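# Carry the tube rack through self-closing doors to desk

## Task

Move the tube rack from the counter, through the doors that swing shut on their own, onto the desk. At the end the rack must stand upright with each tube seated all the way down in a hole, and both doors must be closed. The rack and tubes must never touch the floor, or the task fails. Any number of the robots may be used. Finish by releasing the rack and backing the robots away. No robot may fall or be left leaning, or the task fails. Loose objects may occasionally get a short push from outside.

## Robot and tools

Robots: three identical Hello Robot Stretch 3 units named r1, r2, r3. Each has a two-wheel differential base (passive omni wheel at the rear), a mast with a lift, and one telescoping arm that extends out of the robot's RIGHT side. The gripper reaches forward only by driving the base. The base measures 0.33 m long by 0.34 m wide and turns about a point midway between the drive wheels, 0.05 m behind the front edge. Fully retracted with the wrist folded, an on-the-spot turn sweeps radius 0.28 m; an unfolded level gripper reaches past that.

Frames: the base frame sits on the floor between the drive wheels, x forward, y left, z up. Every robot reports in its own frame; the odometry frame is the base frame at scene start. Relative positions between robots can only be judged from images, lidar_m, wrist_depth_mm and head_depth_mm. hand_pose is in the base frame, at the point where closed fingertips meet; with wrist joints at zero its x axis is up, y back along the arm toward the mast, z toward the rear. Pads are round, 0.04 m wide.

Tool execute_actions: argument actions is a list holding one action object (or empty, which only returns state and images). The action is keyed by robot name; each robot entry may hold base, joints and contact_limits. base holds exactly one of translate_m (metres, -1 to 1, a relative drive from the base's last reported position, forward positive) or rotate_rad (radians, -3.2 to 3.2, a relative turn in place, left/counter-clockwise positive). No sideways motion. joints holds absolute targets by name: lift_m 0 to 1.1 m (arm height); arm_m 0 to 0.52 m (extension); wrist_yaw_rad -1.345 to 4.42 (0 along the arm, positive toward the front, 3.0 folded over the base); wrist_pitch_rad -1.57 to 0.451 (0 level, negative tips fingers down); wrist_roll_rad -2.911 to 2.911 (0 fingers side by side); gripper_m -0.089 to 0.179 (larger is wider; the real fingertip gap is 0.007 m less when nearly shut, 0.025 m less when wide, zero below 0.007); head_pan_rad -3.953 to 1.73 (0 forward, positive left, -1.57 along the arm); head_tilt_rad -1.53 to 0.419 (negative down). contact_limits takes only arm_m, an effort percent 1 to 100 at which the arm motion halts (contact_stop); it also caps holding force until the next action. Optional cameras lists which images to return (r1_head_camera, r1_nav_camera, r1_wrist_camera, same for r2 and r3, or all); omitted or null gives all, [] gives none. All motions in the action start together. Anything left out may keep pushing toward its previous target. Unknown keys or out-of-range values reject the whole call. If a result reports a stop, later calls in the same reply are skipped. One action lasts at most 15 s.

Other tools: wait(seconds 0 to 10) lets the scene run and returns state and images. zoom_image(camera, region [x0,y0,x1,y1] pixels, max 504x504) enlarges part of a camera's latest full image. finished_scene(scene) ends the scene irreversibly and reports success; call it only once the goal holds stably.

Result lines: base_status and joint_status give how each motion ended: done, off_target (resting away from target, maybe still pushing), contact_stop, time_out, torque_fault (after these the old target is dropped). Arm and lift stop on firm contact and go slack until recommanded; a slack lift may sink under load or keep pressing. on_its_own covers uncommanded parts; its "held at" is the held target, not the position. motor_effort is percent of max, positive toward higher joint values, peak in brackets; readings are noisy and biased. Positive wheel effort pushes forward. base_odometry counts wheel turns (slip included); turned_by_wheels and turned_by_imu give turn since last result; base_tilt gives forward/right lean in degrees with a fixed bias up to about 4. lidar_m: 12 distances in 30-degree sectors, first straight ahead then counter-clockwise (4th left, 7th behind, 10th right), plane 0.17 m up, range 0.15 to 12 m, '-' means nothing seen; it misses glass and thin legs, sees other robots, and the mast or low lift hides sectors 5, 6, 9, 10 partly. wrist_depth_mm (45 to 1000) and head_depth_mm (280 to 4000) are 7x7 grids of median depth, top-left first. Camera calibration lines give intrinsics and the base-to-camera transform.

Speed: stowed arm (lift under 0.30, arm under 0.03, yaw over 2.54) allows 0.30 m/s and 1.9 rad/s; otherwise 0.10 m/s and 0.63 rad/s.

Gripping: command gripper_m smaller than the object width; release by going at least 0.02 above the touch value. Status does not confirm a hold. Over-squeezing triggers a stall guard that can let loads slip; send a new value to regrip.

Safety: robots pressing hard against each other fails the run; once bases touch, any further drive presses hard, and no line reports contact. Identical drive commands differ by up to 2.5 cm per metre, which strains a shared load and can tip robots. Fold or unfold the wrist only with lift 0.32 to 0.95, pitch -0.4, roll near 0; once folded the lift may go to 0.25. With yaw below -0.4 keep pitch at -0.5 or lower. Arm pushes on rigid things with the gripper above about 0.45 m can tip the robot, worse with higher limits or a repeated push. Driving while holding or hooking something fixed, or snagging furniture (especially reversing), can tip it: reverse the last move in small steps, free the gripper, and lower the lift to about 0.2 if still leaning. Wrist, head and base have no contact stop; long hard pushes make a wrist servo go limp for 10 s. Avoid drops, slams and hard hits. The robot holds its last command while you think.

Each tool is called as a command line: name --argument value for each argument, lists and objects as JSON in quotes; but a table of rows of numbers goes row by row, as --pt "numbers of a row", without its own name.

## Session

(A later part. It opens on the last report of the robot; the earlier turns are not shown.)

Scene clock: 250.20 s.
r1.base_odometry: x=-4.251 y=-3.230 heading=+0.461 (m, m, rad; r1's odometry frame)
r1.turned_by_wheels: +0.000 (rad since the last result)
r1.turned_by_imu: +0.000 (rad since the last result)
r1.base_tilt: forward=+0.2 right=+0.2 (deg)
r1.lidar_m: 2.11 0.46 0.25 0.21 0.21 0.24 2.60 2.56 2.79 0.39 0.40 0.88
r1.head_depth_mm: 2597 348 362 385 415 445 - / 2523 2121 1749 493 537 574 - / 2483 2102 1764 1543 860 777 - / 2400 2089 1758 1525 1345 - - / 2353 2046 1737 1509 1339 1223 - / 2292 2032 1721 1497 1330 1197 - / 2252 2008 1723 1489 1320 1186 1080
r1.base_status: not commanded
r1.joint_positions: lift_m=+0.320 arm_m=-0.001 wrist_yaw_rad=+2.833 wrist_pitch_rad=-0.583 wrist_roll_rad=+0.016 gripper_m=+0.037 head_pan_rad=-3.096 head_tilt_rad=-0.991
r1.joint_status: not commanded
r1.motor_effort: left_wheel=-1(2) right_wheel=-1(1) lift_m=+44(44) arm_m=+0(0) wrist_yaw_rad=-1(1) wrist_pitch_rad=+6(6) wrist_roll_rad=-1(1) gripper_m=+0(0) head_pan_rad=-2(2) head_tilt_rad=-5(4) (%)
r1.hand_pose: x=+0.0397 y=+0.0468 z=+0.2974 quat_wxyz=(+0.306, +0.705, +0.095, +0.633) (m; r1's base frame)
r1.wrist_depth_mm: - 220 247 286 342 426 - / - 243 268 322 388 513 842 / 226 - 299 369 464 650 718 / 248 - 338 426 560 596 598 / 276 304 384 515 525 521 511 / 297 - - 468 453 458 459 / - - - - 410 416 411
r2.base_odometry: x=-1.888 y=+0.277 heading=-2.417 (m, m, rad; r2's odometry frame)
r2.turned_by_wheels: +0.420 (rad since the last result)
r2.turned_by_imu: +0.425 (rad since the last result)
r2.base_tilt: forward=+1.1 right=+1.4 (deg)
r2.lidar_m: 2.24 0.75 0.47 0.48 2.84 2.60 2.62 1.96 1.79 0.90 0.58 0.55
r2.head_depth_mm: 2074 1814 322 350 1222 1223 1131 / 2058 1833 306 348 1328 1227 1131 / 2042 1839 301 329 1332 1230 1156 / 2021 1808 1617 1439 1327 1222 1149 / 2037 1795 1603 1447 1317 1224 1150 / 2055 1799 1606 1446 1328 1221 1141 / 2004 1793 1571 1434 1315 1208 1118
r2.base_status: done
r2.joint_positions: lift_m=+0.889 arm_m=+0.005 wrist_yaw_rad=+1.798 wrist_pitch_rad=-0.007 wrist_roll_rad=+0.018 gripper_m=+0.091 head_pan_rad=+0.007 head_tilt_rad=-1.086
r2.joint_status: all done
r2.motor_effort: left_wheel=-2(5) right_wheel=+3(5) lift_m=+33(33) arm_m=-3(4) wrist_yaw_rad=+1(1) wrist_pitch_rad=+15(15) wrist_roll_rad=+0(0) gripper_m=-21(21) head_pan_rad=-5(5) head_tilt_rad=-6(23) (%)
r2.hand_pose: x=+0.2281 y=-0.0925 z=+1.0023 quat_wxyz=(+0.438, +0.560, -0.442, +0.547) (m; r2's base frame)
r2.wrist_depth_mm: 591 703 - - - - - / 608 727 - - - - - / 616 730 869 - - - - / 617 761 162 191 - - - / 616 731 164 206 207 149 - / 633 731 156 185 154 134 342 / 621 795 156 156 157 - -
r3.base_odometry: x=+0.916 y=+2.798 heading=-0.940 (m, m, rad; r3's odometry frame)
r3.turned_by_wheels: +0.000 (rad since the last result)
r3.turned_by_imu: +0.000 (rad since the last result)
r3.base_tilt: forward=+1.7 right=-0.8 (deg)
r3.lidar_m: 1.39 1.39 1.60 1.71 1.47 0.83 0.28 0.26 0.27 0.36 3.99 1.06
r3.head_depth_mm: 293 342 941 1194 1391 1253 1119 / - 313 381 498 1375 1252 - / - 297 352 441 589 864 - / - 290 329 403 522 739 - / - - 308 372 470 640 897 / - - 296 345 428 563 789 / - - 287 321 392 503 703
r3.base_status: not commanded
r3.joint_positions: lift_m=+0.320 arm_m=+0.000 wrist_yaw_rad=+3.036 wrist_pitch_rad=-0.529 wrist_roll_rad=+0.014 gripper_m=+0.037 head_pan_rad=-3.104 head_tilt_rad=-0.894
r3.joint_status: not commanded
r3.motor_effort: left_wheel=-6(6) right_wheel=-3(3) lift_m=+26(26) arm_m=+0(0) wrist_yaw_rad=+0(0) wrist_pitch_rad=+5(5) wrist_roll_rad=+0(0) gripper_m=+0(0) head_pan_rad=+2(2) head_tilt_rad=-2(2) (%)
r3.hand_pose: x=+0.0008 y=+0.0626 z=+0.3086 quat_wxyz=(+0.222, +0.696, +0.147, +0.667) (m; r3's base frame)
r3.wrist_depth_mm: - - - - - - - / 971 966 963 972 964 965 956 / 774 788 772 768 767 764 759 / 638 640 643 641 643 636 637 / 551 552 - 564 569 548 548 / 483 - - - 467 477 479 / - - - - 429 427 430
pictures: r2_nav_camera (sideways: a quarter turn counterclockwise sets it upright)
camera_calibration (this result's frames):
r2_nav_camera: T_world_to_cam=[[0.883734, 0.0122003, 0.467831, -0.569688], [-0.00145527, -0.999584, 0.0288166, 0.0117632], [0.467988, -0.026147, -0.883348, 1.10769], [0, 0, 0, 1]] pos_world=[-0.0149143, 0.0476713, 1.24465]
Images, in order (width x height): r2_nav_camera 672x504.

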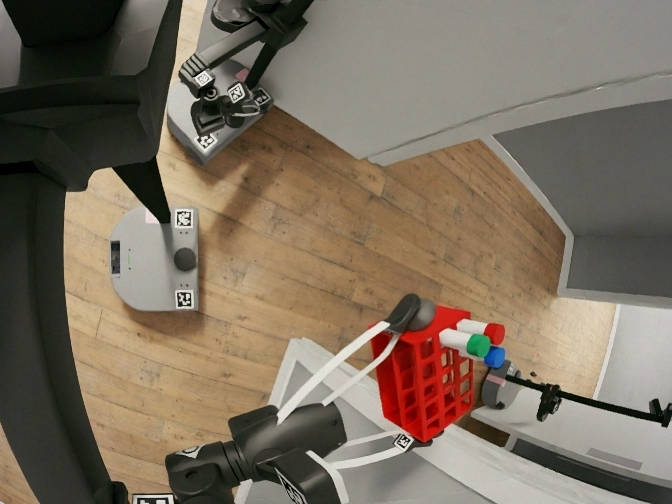

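execute_actions --actions '[{"r2":{"base":{"translate_m":1.0}}}]' --cameras '[]'

execute_actions --actions '[{"r2":{"base":{"translate_m":0.55}},"r1":{"base":{"translate_m":0.2}}}]' --cameras '[]'

execute_actions --actions '[{"r2":{"base":{"rotate_rad":-0.4},"joints":{"head_tilt_rad":-0.9}},"r1":{"base":{"rotate_rad":-0.3}}}]' --cameras '["r2_nav_camera","r1_nav_camera"]'

Scene clock: 270.53 s.
r1.base_odometry: x=-4.251 y=-3.230 heading=+0.461 (m, m, rad; r1's odometry frame)
r1.turned_by_wheels: +0.000 (rad since the last result)
r1.turned_by_imu: +0.004 (rad since the last result)
r1.base_tilt: forward=+0.2 right=+0.1 (deg)
r1.lidar_m: 0.96 0.46 0.25 0.21 0.21 0.24 2.58 2.56 2.79 2.33 1.52 0.88
r1.head_depth_mm: 2578 348 362 386 415 446 - / 2515 2123 1746 491 536 574 - / 2498 2097 1774 1547 861 779 - / 2396 2080 1762 1523 1351 - - / 2355 2048 1742 1515 1340 1220 - / 2296 2031 1733 1509 1327 1188 - / 2237 2014 1708 1499 1314 1186 1082
r1.base_status: not commanded
r1.joint_positions: lift_m=+0.320 arm_m=-0.001 wrist_yaw_rad=+2.833 wrist_pitch_rad=-0.583 wrist_roll_rad=+0.016 gripper_m=+0.037 head_pan_rad=-3.096 head_tilt_rad=-0.991
r1.joint_status: not commanded
r1.motor_effort: left_wheel=-1(2) right_wheel=-1(1) lift_m=+43(43) arm_m=+0(0) wrist_yaw_rad=-1(2) wrist_pitch_rad=+6(5) wrist_roll_rad=-1(1) gripper_m=+0(0) head_pan_rad=-3(2) head_tilt_rad=-4(4) (%)
r1.hand_pose: x=+0.0397 y=+0.0468 z=+0.2974 quat_wxyz=(+0.306, +0.705, +0.095, +0.633) (m; r1's base frame)
r1.wrist_depth_mm: - 222 247 285 348 429 - / - 244 270 317 394 511 880 / 225 - 299 362 461 665 680 / 249 - 332 418 553 608 595 / 273 308 382 507 543 522 523 / 300 - - 468 456 465 452 / - - - - 419 410 407
r2.base_odometry: x=-2.637 y=-0.386 heading=-2.417 (m, m, rad; r2's odometry frame)
r2.turned_by_wheels: +0.000 (rad since the last result)
r2.turned_by_imu: +0.004 (rad since the last result)
r2.base_tilt: forward=+1.0 right=+1.3 (deg)
r2.lidar_m: 1.60 1.04 0.96 0.45 0.44 0.84 3.57 0.59 0.72 1.14 1.16 1.16
r2.head_depth_mm: 2053 1806 322 349 1327 1223 1134 / 2016 1850 307 349 1329 1215 1131 / 2021 1823 301 329 1328 1220 1159 / 2063 1789 1610 1437 1335 1216 1158 / 1997 1816 1619 1462 1325 1229 1153 / 1789 1793 1611 1451 1326 1216 1141 / 1505 1658 1611 1442 1325 1216 1126
r2.base_status: done
r2.joint_positions: lift_m=+0.889 arm_m=+0.005 wrist_yaw_rad=+1.798 wrist_pitch_rad=-0.007 wrist_roll_rad=+0.018 gripper_m=+0.091 head_pan_rad=+0.007 head_tilt_rad=-1.087
r2.joint_status: not commanded
r2.motor_effort: left_wheel=-3(4) right_wheel=+3(8) lift_m=+33(33) arm_m=-4(3) wrist_yaw_rad=+1(1) wrist_pitch_rad=+15(15) wrist_roll_rad=+0(0) gripper_m=-20(21) head_pan_rad=-5(5) head_tilt_rad=-4(6) (%)
r2.hand_pose: x=+0.2281 y=-0.0925 z=+1.0023 quat_wxyz=(+0.438, +0.560, -0.442, +0.547) (m; r2's base frame)
r2.wrist_depth_mm: 815 956 - - - - - / 811 983 - - - - - / 814 989 - - - - - / 856 - 162 189 - - - / 840 998 164 205 206 149 - / 860 978 156 185 154 133 - / 856 - 155 158 157 - -
r3.base_odometry: x=+0.916 y=+2.798 heading=-0.940 (m, m, rad; r3's odometry frame)
r3.turned_by_wheels: +0.000 (rad since the last result)
r3.turned_by_imu: +0.003 (rad since the last result)
r3.base_tilt: forward=+1.6 right=-0.8 (deg)
r3.lidar_m: 1.39 1.39 1.59 1.28 1.47 0.83 0.28 0.26 0.27 0.36 3.98 1.07
r3.head_depth_mm: 294 342 941 1194 1396 1250 1116 / - 313 381 496 1373 1250 - / - 297 352 441 591 863 - / - 290 329 403 522 741 - / - - 308 372 471 639 894 / - - 295 345 427 563 787 / - - 288 321 392 503 702
r3.base_status: not commanded
r3.joint_positions: lift_m=+0.320 arm_m=+0.000 wrist_yaw_rad=+3.036 wrist_pitch_rad=-0.529 wrist_roll_rad=+0.014 gripper_m=+0.037 head_pan_rad=-3.104 head_tilt_rad=-0.894
r3.joint_status: not commanded
r3.motor_effort: left_wheel=-6(6) right_wheel=-3(2) lift_m=+26(26) arm_m=+0(0) wrist_yaw_rad=-1(0) wrist_pitch_rad=+5(5) wrist_roll_rad=+0(0) gripper_m=+0(0) head_pan_rad=+1(2) head_tilt_rad=-2(2) (%)
r3.hand_pose: x=+0.0008 y=+0.0626 z=+0.3086 quat_wxyz=(+0.222, +0.696, +0.147, +0.667) (m; r3's base frame)
r3.wrist_depth_mm: - - - - - - - / 959 972 948 961 956 957 949 / 766 770 763 774 772 768 759 / 643 638 645 648 645 638 641 / 556 553 - 568 569 546 547 / 484 - - - 470 477 482 / - - - - 429 428 427
pictures: none
No camera images: the call's "cameras" was empty. Leave "cameras" out to get every camera's image.

Scene clock: 277.33 s.
r1.base_odometry: x=-4.072 y=-3.141 heading=+0.461 (m, m, rad; r1's odometry frame)
r1.turned_by_wheels: +0.000 (rad since the last result)
r1.turned_by_imu: +0.002 (rad since the last result)
r1.base_tilt: forward=+0.2 right=+0.1 (deg)
r1.lidar_m: 1.94 1.20 0.29 0.23 0.22 0.24 0.35 2.75 2.82 2.25 1.04 0.70
r1.head_depth_mm: 294 310 337 369 407 454 - / 335 367 405 453 512 576 - / 401 447 509 585 686 747 - / 2507 2018 1680 877 1056 - - / 2461 2043 1743 1514 1339 1221 - / 2383 2032 1731 1499 1330 1196 - / 2334 2021 1713 1489 1323 1182 1080
r1.base_status: done
r1.joint_positions: lift_m=+0.320 arm_m=-0.001 wrist_yaw_rad=+2.833 wrist_pitch_rad=-0.583 wrist_roll_rad=+0.016 gripper_m=+0.037 head_pan_rad=-3.096 head_tilt_rad=-0.991
r1.joint_status: not commanded
r1.motor_effort: left_wheel=+1(7) right_wheel=-4(3) lift_m=+44(43) arm_m=+1(0) wrist_yaw_rad=+0(2) wrist_pitch_rad=+6(6) wrist_roll_rad=-1(1) gripper_m=+0(0) head_pan_rad=-3(2) head_tilt_rad=-4(4) (%)
r1.hand_pose: x=+0.0397 y=+0.0468 z=+0.2974 quat_wxyz=(+0.306, +0.705, +0.095, +0.633) (m; r1's base frame)
r1.wrist_depth_mm: - 236 268 331 415 - 908 / - 256 299 371 484 856 800 / 230 - 326 413 584 687 698 / 253 - 372 479 584 606 591 / 275 312 413 534 545 513 513 / 296 - - 464 456 464 460 / - - - - 416 414 409
r2.base_odometry: x=-3.048 y=-0.750 heading=-2.417 (m, m, rad; r2's odometry frame)
r2.turned_by_wheels: +0.000 (rad since the last result)
r2.turned_by_imu: +0.002 (rad since the last result)
r2.base_tilt: forward=+1.1 right=+1.3 (deg)
r2.lidar_m: 1.25 0.82 0.75 0.76 0.86 0.79 1.28 1.07 1.34 1.09 0.85 1.43
r2.head_depth_mm: 1988 1802 322 350 1331 1226 1131 / 1479 1712 306 350 1338 1219 1127 / 1559 1740 299 329 1328 1219 1148 / 1613 1769 1622 1431 1331 1224 1153 / 1628 1778 1608 1454 1326 1218 1154 / 1383 1562 1580 1456 1322 1215 1140 / 1171 1299 1454 1441 1318 1224 1128
r2.base_status: done
r2.joint_positions: lift_m=+0.889 arm_m=+0.005 wrist_yaw_rad=+1.798 wrist_pitch_rad=-0.007 wrist_roll_rad=+0.018 gripper_m=+0.091 head_pan_rad=+0.007 head_tilt_rad=-1.087
r2.joint_status: not commanded
r2.motor_effort: left_wheel=-3(4) right_wheel=+4(8) lift_m=+33(33) arm_m=-4(3) wrist_yaw_rad=+1(1) wrist_pitch_rad=+15(14) wrist_roll_rad=+0(0) gripper_m=-21(20) head_pan_rad=-5(5) head_tilt_rad=-7(5) (%)
r2.hand_pose: x=+0.2281 y=-0.0925 z=+1.0023 quat_wxyz=(+0.438, +0.560, -0.442, +0.547) (m; r2's base frame)
r2.wrist_depth_mm: 635 767 966 - - - - / 649 780 950 - - - - / 654 785 192 - - - - / 661 808 162 190 - - - / 676 796 162 204 207 149 - / 691 780 156 185 154 133 - / 671 843 155 157 157 - -
r3.base_odometry: x=+0.916 y=+2.798 heading=-0.940 (m, m, rad; r3's odometry frame)
r3.turned_by_wheels: +0.000 (rad since the last result)
r3.turned_by_imu: +0.001 (rad since the last result)
r3.base_tilt: forward=+1.7 right=-0.9 (deg)
r3.lidar_m: 1.39 1.39 0.93 1.70 1.47 0.84 0.28 0.26 0.27 0.36 3.97 1.07
r3.head_depth_mm: 294 342 945 1187 1399 1250 1115 / - 313 381 497 1370 1258 - / - 297 352 440 588 867 - / - 290 329 403 523 743 - / - - 308 372 471 640 894 / - - 296 345 428 564 786 / - - 288 321 392 502 701
r3.base_status: not commanded
r3.joint_positions: lift_m=+0.320 arm_m=+0.000 wrist_yaw_rad=+3.036 wrist_pitch_rad=-0.529 wrist_roll_rad=+0.014 gripper_m=+0.037 head_pan_rad=-3.104 head_tilt_rad=-0.894
r3.joint_status: not commanded
r3.motor_effort: left_wheel=-6(6) right_wheel=-3(3) lift_m=+26(26) arm_m=+0(1) wrist_yaw_rad=-1(1) wrist_pitch_rad=+5(5) wrist_roll_rad=+0(0) gripper_m=+0(0) head_pan_rad=+2(3) head_tilt_rad=-2(2) (%)
r3.hand_pose: x=+0.0008 y=+0.0626 z=+0.3086 quat_wxyz=(+0.222, +0.696, +0.147, +0.667) (m; r3's base frame)
r3.wrist_depth_mm: - - - - 853 - - / 982 972 959 960 911 971 941 / 780 773 762 761 761 758 768 / 638 652 646 636 644 634 639 / 555 553 - 570 565 549 548 / 485 - - - 470 481 480 / - - - - 428 426 428
pictures: none
No camera images: the call's "cameras" was empty. Leave "cameras" out to get every camera's image.

Scene clock: 278.97 s.
r1.base_odometry: x=-4.072 y=-3.141 heading=+0.162 (m, m, rad; r1's odometry frame)
r1.turned_by_wheels: -0.299 (rad since the last result)
r1.turned_by_imu: -0.295 (rad since the last result)
r1.base_tilt: forward=+0.2 right=+0.1 (deg)
r1.lidar_m: 0.72 1.29 0.42 0.27 0.24 0.24 0.30 2.75 2.76 2.45 2.23 0.71
r1.head_depth_mm: - - 304 345 401 478 - / - 304 346 402 480 586 - / 304 346 403 481 599 693 - / 346 404 482 599 788 - - / 401 481 602 798 1249 1215 - / 2337 1982 1726 1501 1330 1189 - / 2431 1997 1722 1495 1323 1186 1083
r1.base_status: done
r1.joint_positions: lift_m=+0.320 arm_m=-0.001 wrist_yaw_rad=+2.833 wrist_pitch_rad=-0.583 wrist_roll_rad=+0.016 gripper_m=+0.037 head_pan_rad=-3.096 head_tilt_rad=-0.991
r1.joint_status: not commanded
r1.motor_effort: left_wheel=+7(15) right_wheel=-10(13) lift_m=+44(43) arm_m=+0(0) wrist_yaw_rad=+0(1) wrist_pitch_rad=+6(6) wrist_roll_rad=-1(1) gripper_m=-1(1) head_pan_rad=-2(2) head_tilt_rad=-4(4) (%)
r1.hand_pose: x=+0.0397 y=+0.0468 z=+0.2974 quat_wxyz=(+0.306, +0.705, +0.095, +0.633) (m; r1's base frame)
r1.wrist_depth_mm: - 272 330 444 - 938 - / - 300 362 497 866 856 855 / 243 - 388 567 711 698 696 / 263 - 439 590 619 607 596 / 281 327 493 519 532 527 523 / 292 - - 460 453 461 448 / - - - - 411 415 409
r2.base_odometry: x=-3.048 y=-0.750 heading=-2.817 (m, m, rad; r2's odometry frame)
r2.turned_by_wheels: -0.400 (rad since the last result)
r2.turned_by_imu: -0.405 (rad since the last result)
r2.base_tilt: forward=+1.0 right=+1.3 (deg)
r2.lidar_m: 1.43 1.09 0.78 0.75 0.77 0.83 0.79 1.08 1.09 1.33 0.85 0.92
r2.head_depth_mm: 2933 2323 1945 340 334 1292 1157 / 2921 2356 1931 316 328 1266 1158 / 2964 2331 1956 302 303 1260 1160 / 2926 2337 1930 1652 1460 1284 1157 / 2854 2215 1830 1643 1445 1292 1155 / 1343 1543 1804 1663 1449 1279 1154 / 1327 1553 1810 1656 1445 1277 1153
r2.base_status: done
r2.joint_positions: lift_m=+0.889 arm_m=+0.005 wrist_yaw_rad=+1.798 wrist_pitch_rad=-0.007 wrist_roll_rad=+0.018 gripper_m=+0.091 head_pan_rad=+0.007 head_tilt_rad=-0.902
r2.joint_status: all done
r2.motor_effort: left_wheel=+3(7) right_wheel=-1(4) lift_m=+33(34) arm_m=-3(3) wrist_yaw_rad=+1(1) wrist_pitch_rad=+15(15) wrist_roll_rad=+0(0) gripper_m=-21(20) head_pan_rad=-5(5) head_tilt_rad=+1(16) (%)
r2.hand_pose: x=+0.2281 y=-0.0925 z=+1.0023 quat_wxyz=(+0.438, +0.560, -0.442, +0.547) (m; r2's base frame)
r2.wrist_depth_mm: 841 - - - - - - / 821 - - - - - - / 809 - 194 - - - - / 842 - 162 190 - - - / 830 - 164 204 208 150 - / 844 - 156 186 154 133 - / 823 - 155 158 157 - -
r3.base_odometry: x=+0.916 y=+2.798 heading=-0.940 (m, m, rad; r3's odometry frame)
r3.turned_by_wheels: +0.000 (rad since the last result)
r3.turned_by_imu: +0.000 (rad since the last result)
r3.base_tilt: forward=+1.7 right=-0.8 (deg)
r3.lidar_m: 1.39 1.39 0.93 1.71 1.47 0.84 0.28 0.26 0.27 0.36 3.99 1.07
r3.head_depth_mm: 294 342 944 1193 1400 1250 1116 / - 313 380 497 1373 1257 - / - 297 352 441 589 861 - / - 290 329 403 523 741 - / - - 308 372 470 639 892 / - - 296 345 428 564 791 / - - 287 321 392 504 704
r3.base_status: not commanded
r3.joint_positions: lift_m=+0.320 arm_m=+0.000 wrist_yaw_rad=+3.036 wrist_pitch_rad=-0.529 wrist_roll_rad=+0.014 gripper_m=+0.037 head_pan_rad=-3.104 head_tilt_rad=-0.894
r3.joint_status: not commanded
r3.motor_effort: left_wheel=-5(6) right_wheel=-2(3) lift_m=+27(26) arm_m=+0(0) wrist_yaw_rad=+0(0) wrist_pitch_rad=+5(5) wrist_roll_rad=+0(0) gripper_m=+0(0) head_pan_rad=+3(2) head_tilt_rad=-2(2) (%)
r3.hand_pose: x=+0.0008 y=+0.0626 z=+0.3086 quat_wxyz=(+0.222, +0.696, +0.147, +0.667) (m; r3's base frame)
r3.wrist_depth_mm: - - - - 886 - - / 976 964 979 946 905 973 946 / 766 769 782 774 779 755 755 / 644 644 638 647 636 636 638 / 552 549 - 574 568 551 547 / 486 - - - 466 478 480 / - - - - 429 431 428
pictures: r1_nav_camera (sideways: a quarter turn counterclockwise sets it upright), r2_nav_camera (sideways: a quarter turn counterclockwise sets it upright)
camera_calibration (this result's frames):
r1_nav_camera: T_world_to_cam=[[-0.852472, -0.0781894, 0.516892, -0.626921], [-0.0994681, 0.994949, -0.0135412, 0.0731138], [-0.513222, -0.0629578, -0.855943, 1.07503], [0, 0, 0, 1]] pos_world=[0.0245687, -0.0540816, 1.2452]
r2_nav_camera: T_world_to_cam=[[0.783155, 0.0114879, 0.62172, -0.769552], [-0.00660248, -0.999619, 0.0267874, 0.0144297], [0.621791, -0.0250836, -0.782781, 0.976022], [0, 0, 0, 1]] pos_world=[-0.00410805, 0.0477468, 1.24207]
Images, in order (width x height): r1_nav_camera 672x504, r2_nav_camera 672x504.

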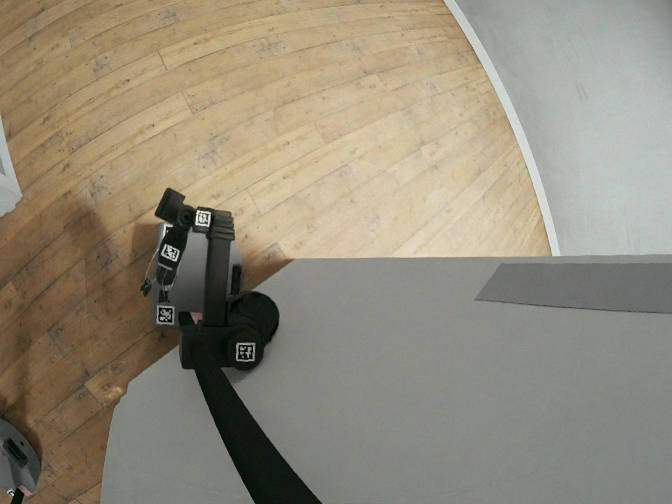

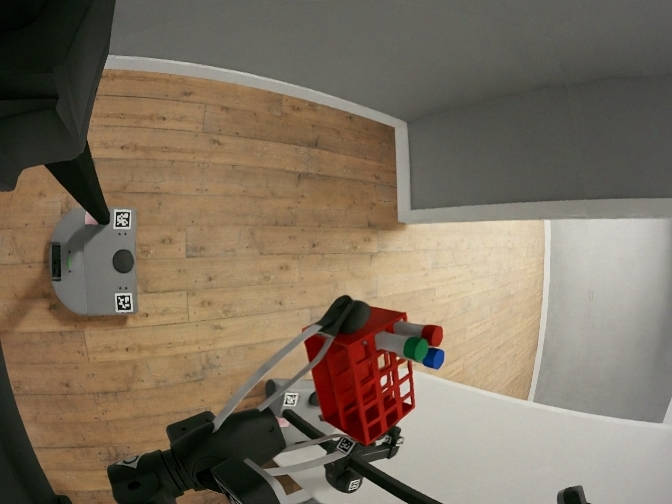

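execute_actions --actions '[{"r2":{"base":{"rotate_rad":-0.1}},"r1":{"base":{"translate_m":0.3}}}]' --cameras '[]'

execute_actions --actions '[{"r2":{"base":{"translate_m":0.2}},"r1":{"base":{"rotate_rad":0.5}}}]' --cameras '["r1_nav_camera"]'

execute_actions --actions '[{"r2":{"base":{"translate_m":0.7}},"r1":{"base":{"translate_m":0.5}}}]' --cameras '["r2_nav_camera","r1_nav_camera"]'

Scene clock: 291.07 s.
r1.base_odometry: x=-3.775 y=-3.092 heading=+0.163 (m, m, rad; r1's odometry frame)
r1.turned_by_wheels: +0.001 (rad since the last result)
r1.turned_by_imu: +0.003 (rad since the last result)
r1.base_tilt: forward=+0.2 right=+0.2 (deg)
r1.lidar_m: 0.49 1.67 1.10 0.51 0.30 0.27 0.27 0.33 3.00 2.25 2.04 0.43
r1.head_depth_mm: - - 300 360 462 651 - / - - 310 384 505 712 - / - 289 328 411 552 712 - / - 296 348 443 611 - - / - 303 370 481 682 1034 - / - 317 396 523 775 1170 - / 291 336 425 577 892 1182 1081
r1.base_status: translate_m off_target (by the wheels' count: +0.3001 of +0.3000)
r1.joint_positions: lift_m=+0.320 arm_m=-0.001 wrist_yaw_rad=+2.833 wrist_pitch_rad=-0.583 wrist_roll_rad=+0.016 gripper_m=+0.037 head_pan_rad=-3.096 head_tilt_rad=-0.991
r1.joint_status: not commanded
r1.on_its_own: right_wheel is at rest, and its effort (-20) is outside its rest range (-18 to +18)
r1.motor_effort: left_wheel=-2(10) right_wheel=-20(22) lift_m=+44(44) arm_m=+1(0) wrist_yaw_rad=-1(0) wrist_pitch_rad=+6(6) wrist_roll_rad=-1(0) gripper_m=+0(1) head_pan_rad=-2(2) head_tilt_rad=-4(4) (%)
r1.hand_pose: x=+0.0397 y=+0.0468 z=+0.2974 quat_wxyz=(+0.306, +0.705, +0.095, +0.633) (m; r1's base frame)
r1.wrist_depth_mm: - 498 - - 841 - - / - 537 880 895 843 835 843 / 325 - 691 709 692 707 713 / 341 - 606 598 611 594 591 / 341 424 553 536 535 522 518 / 331 - - 459 455 463 449 / - - - - 413 412 415
r2.base_odometry: x=-3.048 y=-0.750 heading=-2.917 (m, m, rad; r2's odometry frame)
r2.turned_by_wheels: -0.100 (rad since the last result)
r2.turned_by_imu: -0.101 (rad since the last result)
r2.base_tilt: forward=+1.1 right=+1.3 (deg)
r2.lidar_m: 1.43 1.22 0.81 0.75 0.76 0.85 0.79 1.03 1.07 1.34 1.10 0.85
r2.head_depth_mm: 2943 2265 1833 339 334 1284 1151 / 2901 2326 1955 317 328 1270 1160 / 2902 2328 1954 302 302 1272 1157 / 2925 2345 1937 1659 1470 1279 1158 / 2936 2324 1933 1654 1452 1285 1160 / 2901 2149 1847 1653 1446 1283 1153 / 1304 1506 1788 1657 1442 1285 1153
r2.base_status: done
r2.joint_positions: lift_m=+0.889 arm_m=+0.005 wrist_yaw_rad=+1.798 wrist_pitch_rad=-0.007 wrist_roll_rad=+0.018 gripper_m=+0.091 head_pan_rad=+0.007 head_tilt_rad=-0.902
r2.joint_status: not commanded
r2.motor_effort: left_wheel=+3(7) right_wheel=-2(4) lift_m=+33(33) arm_m=-3(3) wrist_yaw_rad=+1(1) wrist_pitch_rad=+15(15) wrist_roll_rad=+0(0) gripper_m=-20(20) head_pan_rad=-5(5) head_tilt_rad=+2(1) (%)
r2.hand_pose: x=+0.2281 y=-0.0925 z=+1.0023 quat_wxyz=(+0.438, +0.560, -0.442, +0.547) (m; r2's base frame)
r2.wrist_depth_mm: 909 - - - - - 932 / 921 - - - - - 965 / 926 - 192 - - - 936 / 904 - 161 189 - - 928 / 910 - 163 203 208 149 933 / 887 - 156 185 153 133 907 / 861 - 155 158 157 - 863
r3.base_odometry: x=+0.916 y=+2.798 heading=-0.940 (m, m, rad; r3's odometry frame)
r3.turned_by_wheels: +0.000 (rad since the last result)
r3.turned_by_imu: +0.002 (rad since the last result)
r3.base_tilt: forward=+1.7 right=-0.7 (deg)
r3.lidar_m: 1.39 1.39 0.93 1.70 1.47 0.83 0.28 0.26 0.27 0.36 3.98 1.07
r3.head_depth_mm: 294 342 942 1189 1394 1248 1114 / - 314 381 497 1369 1250 - / - 297 352 441 588 862 - / - 290 329 403 522 739 - / - - 308 371 471 639 895 / - - 295 345 427 564 790 / - - 287 321 392 502 704
r3.base_status: not commanded
r3.joint_positions: lift_m=+0.320 arm_m=+0.000 wrist_yaw_rad=+3.036 wrist_pitch_rad=-0.529 wrist_roll_rad=+0.014 gripper_m=+0.037 head_pan_rad=-3.104 head_tilt_rad=-0.894
r3.joint_status: not commanded
r3.motor_effort: left_wheel=-6(6) right_wheel=-2(3) lift_m=+26(26) arm_m=+0(0) wrist_yaw_rad=+0(0) wrist_pitch_rad=+5(5) wrist_roll_rad=+0(0) gripper_m=+0(0) head_pan_rad=+3(1) head_tilt_rad=-2(2) (%)
r3.hand_pose: x=+0.0008 y=+0.0626 z=+0.3086 quat_wxyz=(+0.222, +0.696, +0.147, +0.667) (m; r3's base frame)
r3.wrist_depth_mm: - - - - 883 - - / 979 963 967 954 919 955 955 / 782 766 776 756 773 771 776 / 645 644 641 645 643 645 638 / 560 552 - 571 569 550 546 / 479 - - - 465 481 480 / - - - - 429 427 427
pictures: none
No camera images: the call's "cameras" was empty. Leave "cameras" out to get every camera's image.

Scene clock: 294.37 s.
r1.base_odometry: x=-3.775 y=-3.092 heading=+0.662 (m, m, rad; r1's odometry frame)
r1.turned_by_wheels: +0.500 (rad since the last result)
r1.turned_by_imu: +0.497 (rad since the last result)
r1.base_tilt: forward=+0.2 right=+0.1 (deg)
r1.lidar_m: 1.67 1.28 0.52 0.29 0.25 0.25 0.29 0.49 2.27 2.04 0.43 0.48
r1.head_depth_mm: - - 299 341 405 498 - / - 291 329 389 474 596 - / 287 318 373 452 573 675 - / 308 359 432 541 721 - - / 346 413 511 672 978 1214 - / 393 482 632 1437 1323 1192 - / 2309 2011 1715 1487 1321 1183 1082
r1.base_status: done
r1.joint_positions: lift_m=+0.320 arm_m=-0.001 wrist_yaw_rad=+2.833 wrist_pitch_rad=-0.583 wrist_roll_rad=+0.016 gripper_m=+0.037 head_pan_rad=-3.096 head_tilt_rad=-0.991
r1.joint_status: not commanded
r1.motor_effort: left_wheel=-18(26) right_wheel=-7(14) lift_m=+44(44) arm_m=+0(0) wrist_yaw_rad=+0(0) wrist_pitch_rad=+6(6) wrist_roll_rad=-1(1) gripper_m=+0(1) head_pan_rad=-2(2) head_tilt_rad=-4(5) (%)
r1.hand_pose: x=+0.0397 y=+0.0468 z=+0.2974 quat_wxyz=(+0.306, +0.705, +0.095, +0.633) (m; r1's base frame)
r1.wrist_depth_mm: - 298 372 543 - - - / - 330 404 592 862 844 808 / 254 - 432 660 713 699 708 / 274 - 485 608 612 603 605 / 290 336 525 527 538 527 507 / 295 - - 460 454 456 450 / - - - - 413 409 410
r2.base_odometry: x=-3.243 y=-0.795 heading=-2.916 (m, m, rad; r2's odometry frame)
r2.turned_by_wheels: +0.000 (rad since the last result)
r2.turned_by_imu: +0.001 (rad since the last result)
r2.base_tilt: forward=+1.1 right=+1.3 (deg)
r2.lidar_m: 1.29 1.24 0.83 0.77 0.78 0.99 0.99 1.21 1.26 1.31 0.71 0.76
r2.head_depth_mm: 2961 2330 1849 339 341 1275 1156 / 2951 2367 1928 316 327 1274 1162 / 2881 2320 1944 304 302 1257 1150 / 2877 2346 1961 1650 1451 1282 1151 / 2923 2351 1941 1660 1450 1287 1154 / 2891 2325 1811 1656 1444 1284 1153 / 1157 1285 1504 1639 1449 1289 1151
r2.base_status: done
r2.joint_positions: lift_m=+0.889 arm_m=+0.005 wrist_yaw_rad=+1.798 wrist_pitch_rad=-0.007 wrist_roll_rad=+0.018 gripper_m=+0.091 head_pan_rad=+0.007 head_tilt_rad=-0.902
r2.joint_status: not commanded
r2.motor_effort: left_wheel=+3(7) right_wheel=-2(4) lift_m=+33(33) arm_m=-4(4) wrist_yaw_rad=+1(1) wrist_pitch_rad=+14(14) wrist_roll_rad=+0(0) gripper_m=-21(20) head_pan_rad=-4(4) head_tilt_rad=+1(1) (%)
r2.hand_pose: x=+0.2281 y=-0.0925 z=+1.0023 quat_wxyz=(+0.438, +0.560, -0.442, +0.547) (m; r2's base frame)
r2.wrist_depth_mm: 914 - - - - - 876 / 927 - - - - - 873 / 907 - 192 - - - 854 / 921 - 163 190 - - 854 / 948 - 163 204 207 149 854 / 916 - 156 186 154 133 833 / 876 - 156 158 156 - 929
r3.base_odometry: x=+0.916 y=+2.798 heading=-0.940 (m, m, rad; r3's odometry frame)
r3.turned_by_wheels: +0.000 (rad since the last result)
r3.turned_by_imu: +0.001 (rad since the last result)
r3.base_tilt: forward=+1.7 right=-0.7 (deg)
r3.lidar_m: 1.39 1.38 0.77 1.71 1.47 0.83 0.28 0.26 0.27 0.36 3.99 1.07
r3.head_depth_mm: 294 342 941 1190 1399 1252 1117 / - 313 381 498 1365 1256 - / - 297 352 440 588 867 - / - 290 329 403 522 740 - / - - 308 372 470 640 893 / - - 296 345 427 563 786 / - - 287 321 392 503 704
r3.base_status: not commanded
r3.joint_positions: lift_m=+0.320 arm_m=+0.000 wrist_yaw_rad=+3.036 wrist_pitch_rad=-0.529 wrist_roll_rad=+0.014 gripper_m=+0.037 head_pan_rad=-3.104 head_tilt_rad=-0.894
r3.joint_status: not commanded
r3.motor_effort: left_wheel=-6(6) right_wheel=-3(2) lift_m=+26(26) arm_m=+0(1) wrist_yaw_rad=+1(0) wrist_pitch_rad=+5(5) wrist_roll_rad=+0(0) gripper_m=-1(0) head_pan_rad=+3(2) head_tilt_rad=-1(2) (%)
r3.hand_pose: x=+0.0008 y=+0.0626 z=+0.3086 quat_wxyz=(+0.222, +0.696, +0.147, +0.667) (m; r3's base frame)
r3.wrist_depth_mm: - - - - 847 811 - / 930 961 977 950 783 802 930 / 775 768 777 769 769 759 768 / 641 650 648 638 649 643 647 / 551 555 - 568 567 545 551 / 487 - - - 467 479 479 / - - - - 426 429 428
pictures: r1_nav_camera (sideways: a quarter turn counterclockwise sets it upright)
camera_calibration (this result's frames):
r1_nav_camera: T_world_to_cam=[[-0.852472, -0.0781906, 0.516892, -0.62692], [-0.0994695, 0.994948, -0.0135413, 0.0731138], [-0.513222, -0.0629585, -0.855944, 1.07503], [0, 0, 0, 1]] pos_world=[0.0245688, -0.0540815, 1.2452]
Images, in order (width x height): r1_nav_camera 672x504.

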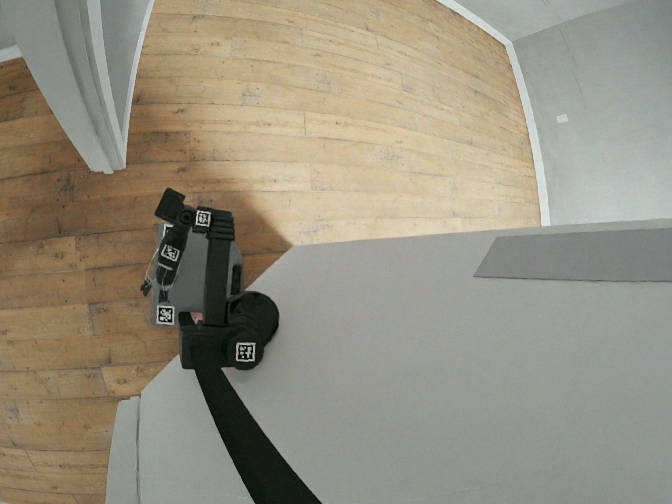

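Scene clock: 302.67 s.
r1.base_odometry: x=-3.381 y=-2.785 heading=+0.662 (m, m, rad; r1's odometry frame)
r1.turned_by_wheels: +0.000 (rad since the last result)
r1.turned_by_imu: +0.001 (rad since the last result)
r1.base_tilt: forward=+0.2 right=+0.2 (deg)
r1.lidar_m: 1.17 1.49 1.32 1.18 0.51 0.32 0.29 0.29 0.35 0.48 0.92 1.11
r1.head_depth_mm: - 305 378 497 728 1189 - / - 304 370 485 703 1167 - / - 301 363 472 677 970 - / - 298 357 461 652 - - / - 295 350 450 632 939 - / - 293 344 439 611 987 - / - 292 337 430 591 952 1063
r1.base_status: done
r1.joint_positions: lift_m=+0.320 arm_m=-0.001 wrist_yaw_rad=+2.833 wrist_pitch_rad=-0.583 wrist_roll_rad=+0.016 gripper_m=+0.037 head_pan_rad=-3.096 head_tilt_rad=-0.991
r1.joint_status: not commanded
r1.motor_effort: left_wheel=-4(17) right_wheel=+2(10) lift_m=+43(43) arm_m=+0(0) wrist_yaw_rad=-1(1) wrist_pitch_rad=+6(6) wrist_roll_rad=-1(1) gripper_m=-1(1) head_pan_rad=-2(3) head_tilt_rad=-5(3) (%)
r1.hand_pose: x=+0.0397 y=+0.0468 z=+0.2974 quat_wxyz=(+0.306, +0.705, +0.095, +0.633) (m; r1's base frame)
r1.wrist_depth_mm: - - - - - - - / - 884 895 861 833 854 842 / 551 - 737 702 724 713 696 / 588 - 621 611 601 610 590 / 516 535 546 527 539 533 506 / 475 - - 461 461 462 455 / - - - - 415 414 411
r2.base_odometry: x=-3.926 y=-0.952 heading=-2.916 (m, m, rad; r2's odometry frame)
r2.turned_by_wheels: +0.000 (rad since the last result)
r2.turned_by_imu: +0.003 (rad since the last result)
r2.base_tilt: forward=+1.1 right=+1.3 (deg)
r2.lidar_m: 3.76 0.59 0.69 0.86 0.87 1.10 1.51 1.48 0.54 0.51 0.72 0.77
r2.head_depth_mm: 2902 2336 1939 339 340 1281 1154 / 2921 2339 1933 317 328 1260 1150 / 2933 2346 1928 302 302 1268 1157 / 2938 2318 1936 1671 1456 1283 1153 / 2916 2321 1946 1655 1450 1289 1148 / 2968 2325 1940 1654 1447 1281 1157 / 2926 2330 1930 1645 1170 1241 1153
r2.base_status: done
r2.joint_positions: lift_m=+0.889 arm_m=+0.005 wrist_yaw_rad=+1.798 wrist_pitch_rad=-0.007 wrist_roll_rad=+0.018 gripper_m=+0.091 head_pan_rad=+0.007 head_tilt_rad=-0.902
r2.joint_status: not commanded
r2.motor_effort: left_wheel=+3(8) right_wheel=-2(2) lift_m=+33(34) arm_m=-3(3) wrist_yaw_rad=+1(1) wrist_pitch_rad=+15(15) wrist_roll_rad=+0(0) gripper_m=-20(21) head_pan_rad=-5(4) head_tilt_rad=+1(1) (%)
r2.hand_pose: x=+0.2281 y=-0.0925 z=+1.0023 quat_wxyz=(+0.438, +0.560, -0.442, +0.547) (m; r2's base frame)
r2.wrist_depth_mm: 525 543 - - - - - / 540 545 - - - - - / 566 562 191 - - - - / 589 560 162 191 - - - / 604 570 163 205 206 150 - / 630 610 156 185 154 133 - / 656 619 155 158 157 - -
r3.base_odometry: x=+0.916 y=+2.798 heading=-0.940 (m, m, rad; r3's odometry frame)
r3.turned_by_wheels: +0.000 (rad since the last result)
r3.turned_by_imu: +0.001 (rad since the last result)
r3.base_tilt: forward=+1.7 right=-0.7 (deg)
r3.lidar_m: 0.52 1.39 1.60 1.30 1.47 0.83 0.28 0.26 0.27 0.36 3.98 1.07
r3.head_depth_mm: 294 342 945 1195 1402 1253 1115 / - 313 381 497 1367 1251 - / - 297 352 440 588 864 - / - 290 329 403 524 740 - / - - 308 372 470 639 889 / - - 296 345 427 562 791 / - - 287 321 392 502 702
r3.base_status: not commanded
r3.joint_positions: lift_m=+0.320 arm_m=+0.000 wrist_yaw_rad=+3.036 wrist_pitch_rad=-0.529 wrist_roll_rad=+0.014 gripper_m=+0.037 head_pan_rad=-3.104 head_tilt_rad=-0.894
r3.joint_status: not commanded
r3.motor_effort: left_wheel=-6(6) right_wheel=-3(3) lift_m=+27(26) arm_m=+0(0) wrist_yaw_rad=+0(1) wrist_pitch_rad=+5(5) wrist_roll_rad=+0(0) gripper_m=+0(0) head_pan_rad=+3(1) head_tilt_rad=-2(2) (%)
r3.hand_pose: x=+0.0008 y=+0.0626 z=+0.3086 quat_wxyz=(+0.222, +0.696, +0.147, +0.667) (m; r3's base frame)
r3.wrist_depth_mm: - - - - - - - / 973 967 961 984 950 955 951 / 772 775 782 779 774 770 757 / 642 645 644 649 647 641 639 / 551 551 - 567 567 547 486 / 481 - - - 472 483 438 / - - - - 428 426 415
pictures: r1_nav_camera (sideways: a quarter turn counterclockwise sets it upright), r2_nav_camera (sideways: a quarter turn counterclockwise sets it upright)
camera_calibration (this result's frames):
r1_nav_camera: T_world_to_cam=[[-0.852471, -0.0781873, 0.516894, -0.626923], [-0.0994658, 0.994949, -0.0135411, 0.0731136], [-0.513224, -0.0629567, -0.855942, 1.07503], [0, 0, 0, 1]] pos_world=[0.0245684, -0.0540816, 1.2452]
r2_nav_camera: T_world_to_cam=[[0.783035, 0.0114869, 0.621872, -0.769749], [-0.00660783, -0.999619, 0.0267847, 0.0144331], [0.621943, -0.0250826, -0.782661, 0.975865], [0, 0, 0, 1]] pos_world=[-0.00409647, 0.0477469, 1.24207]
Images, in order (width x height): r1_nav_camera 672x504, r2_nav_camera 672x504.

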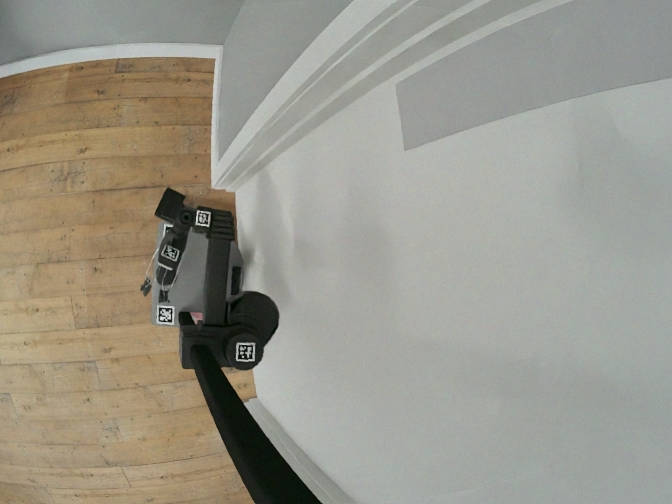

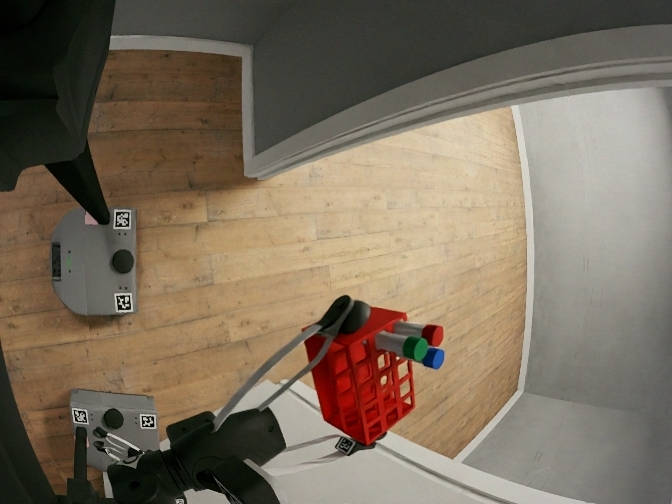

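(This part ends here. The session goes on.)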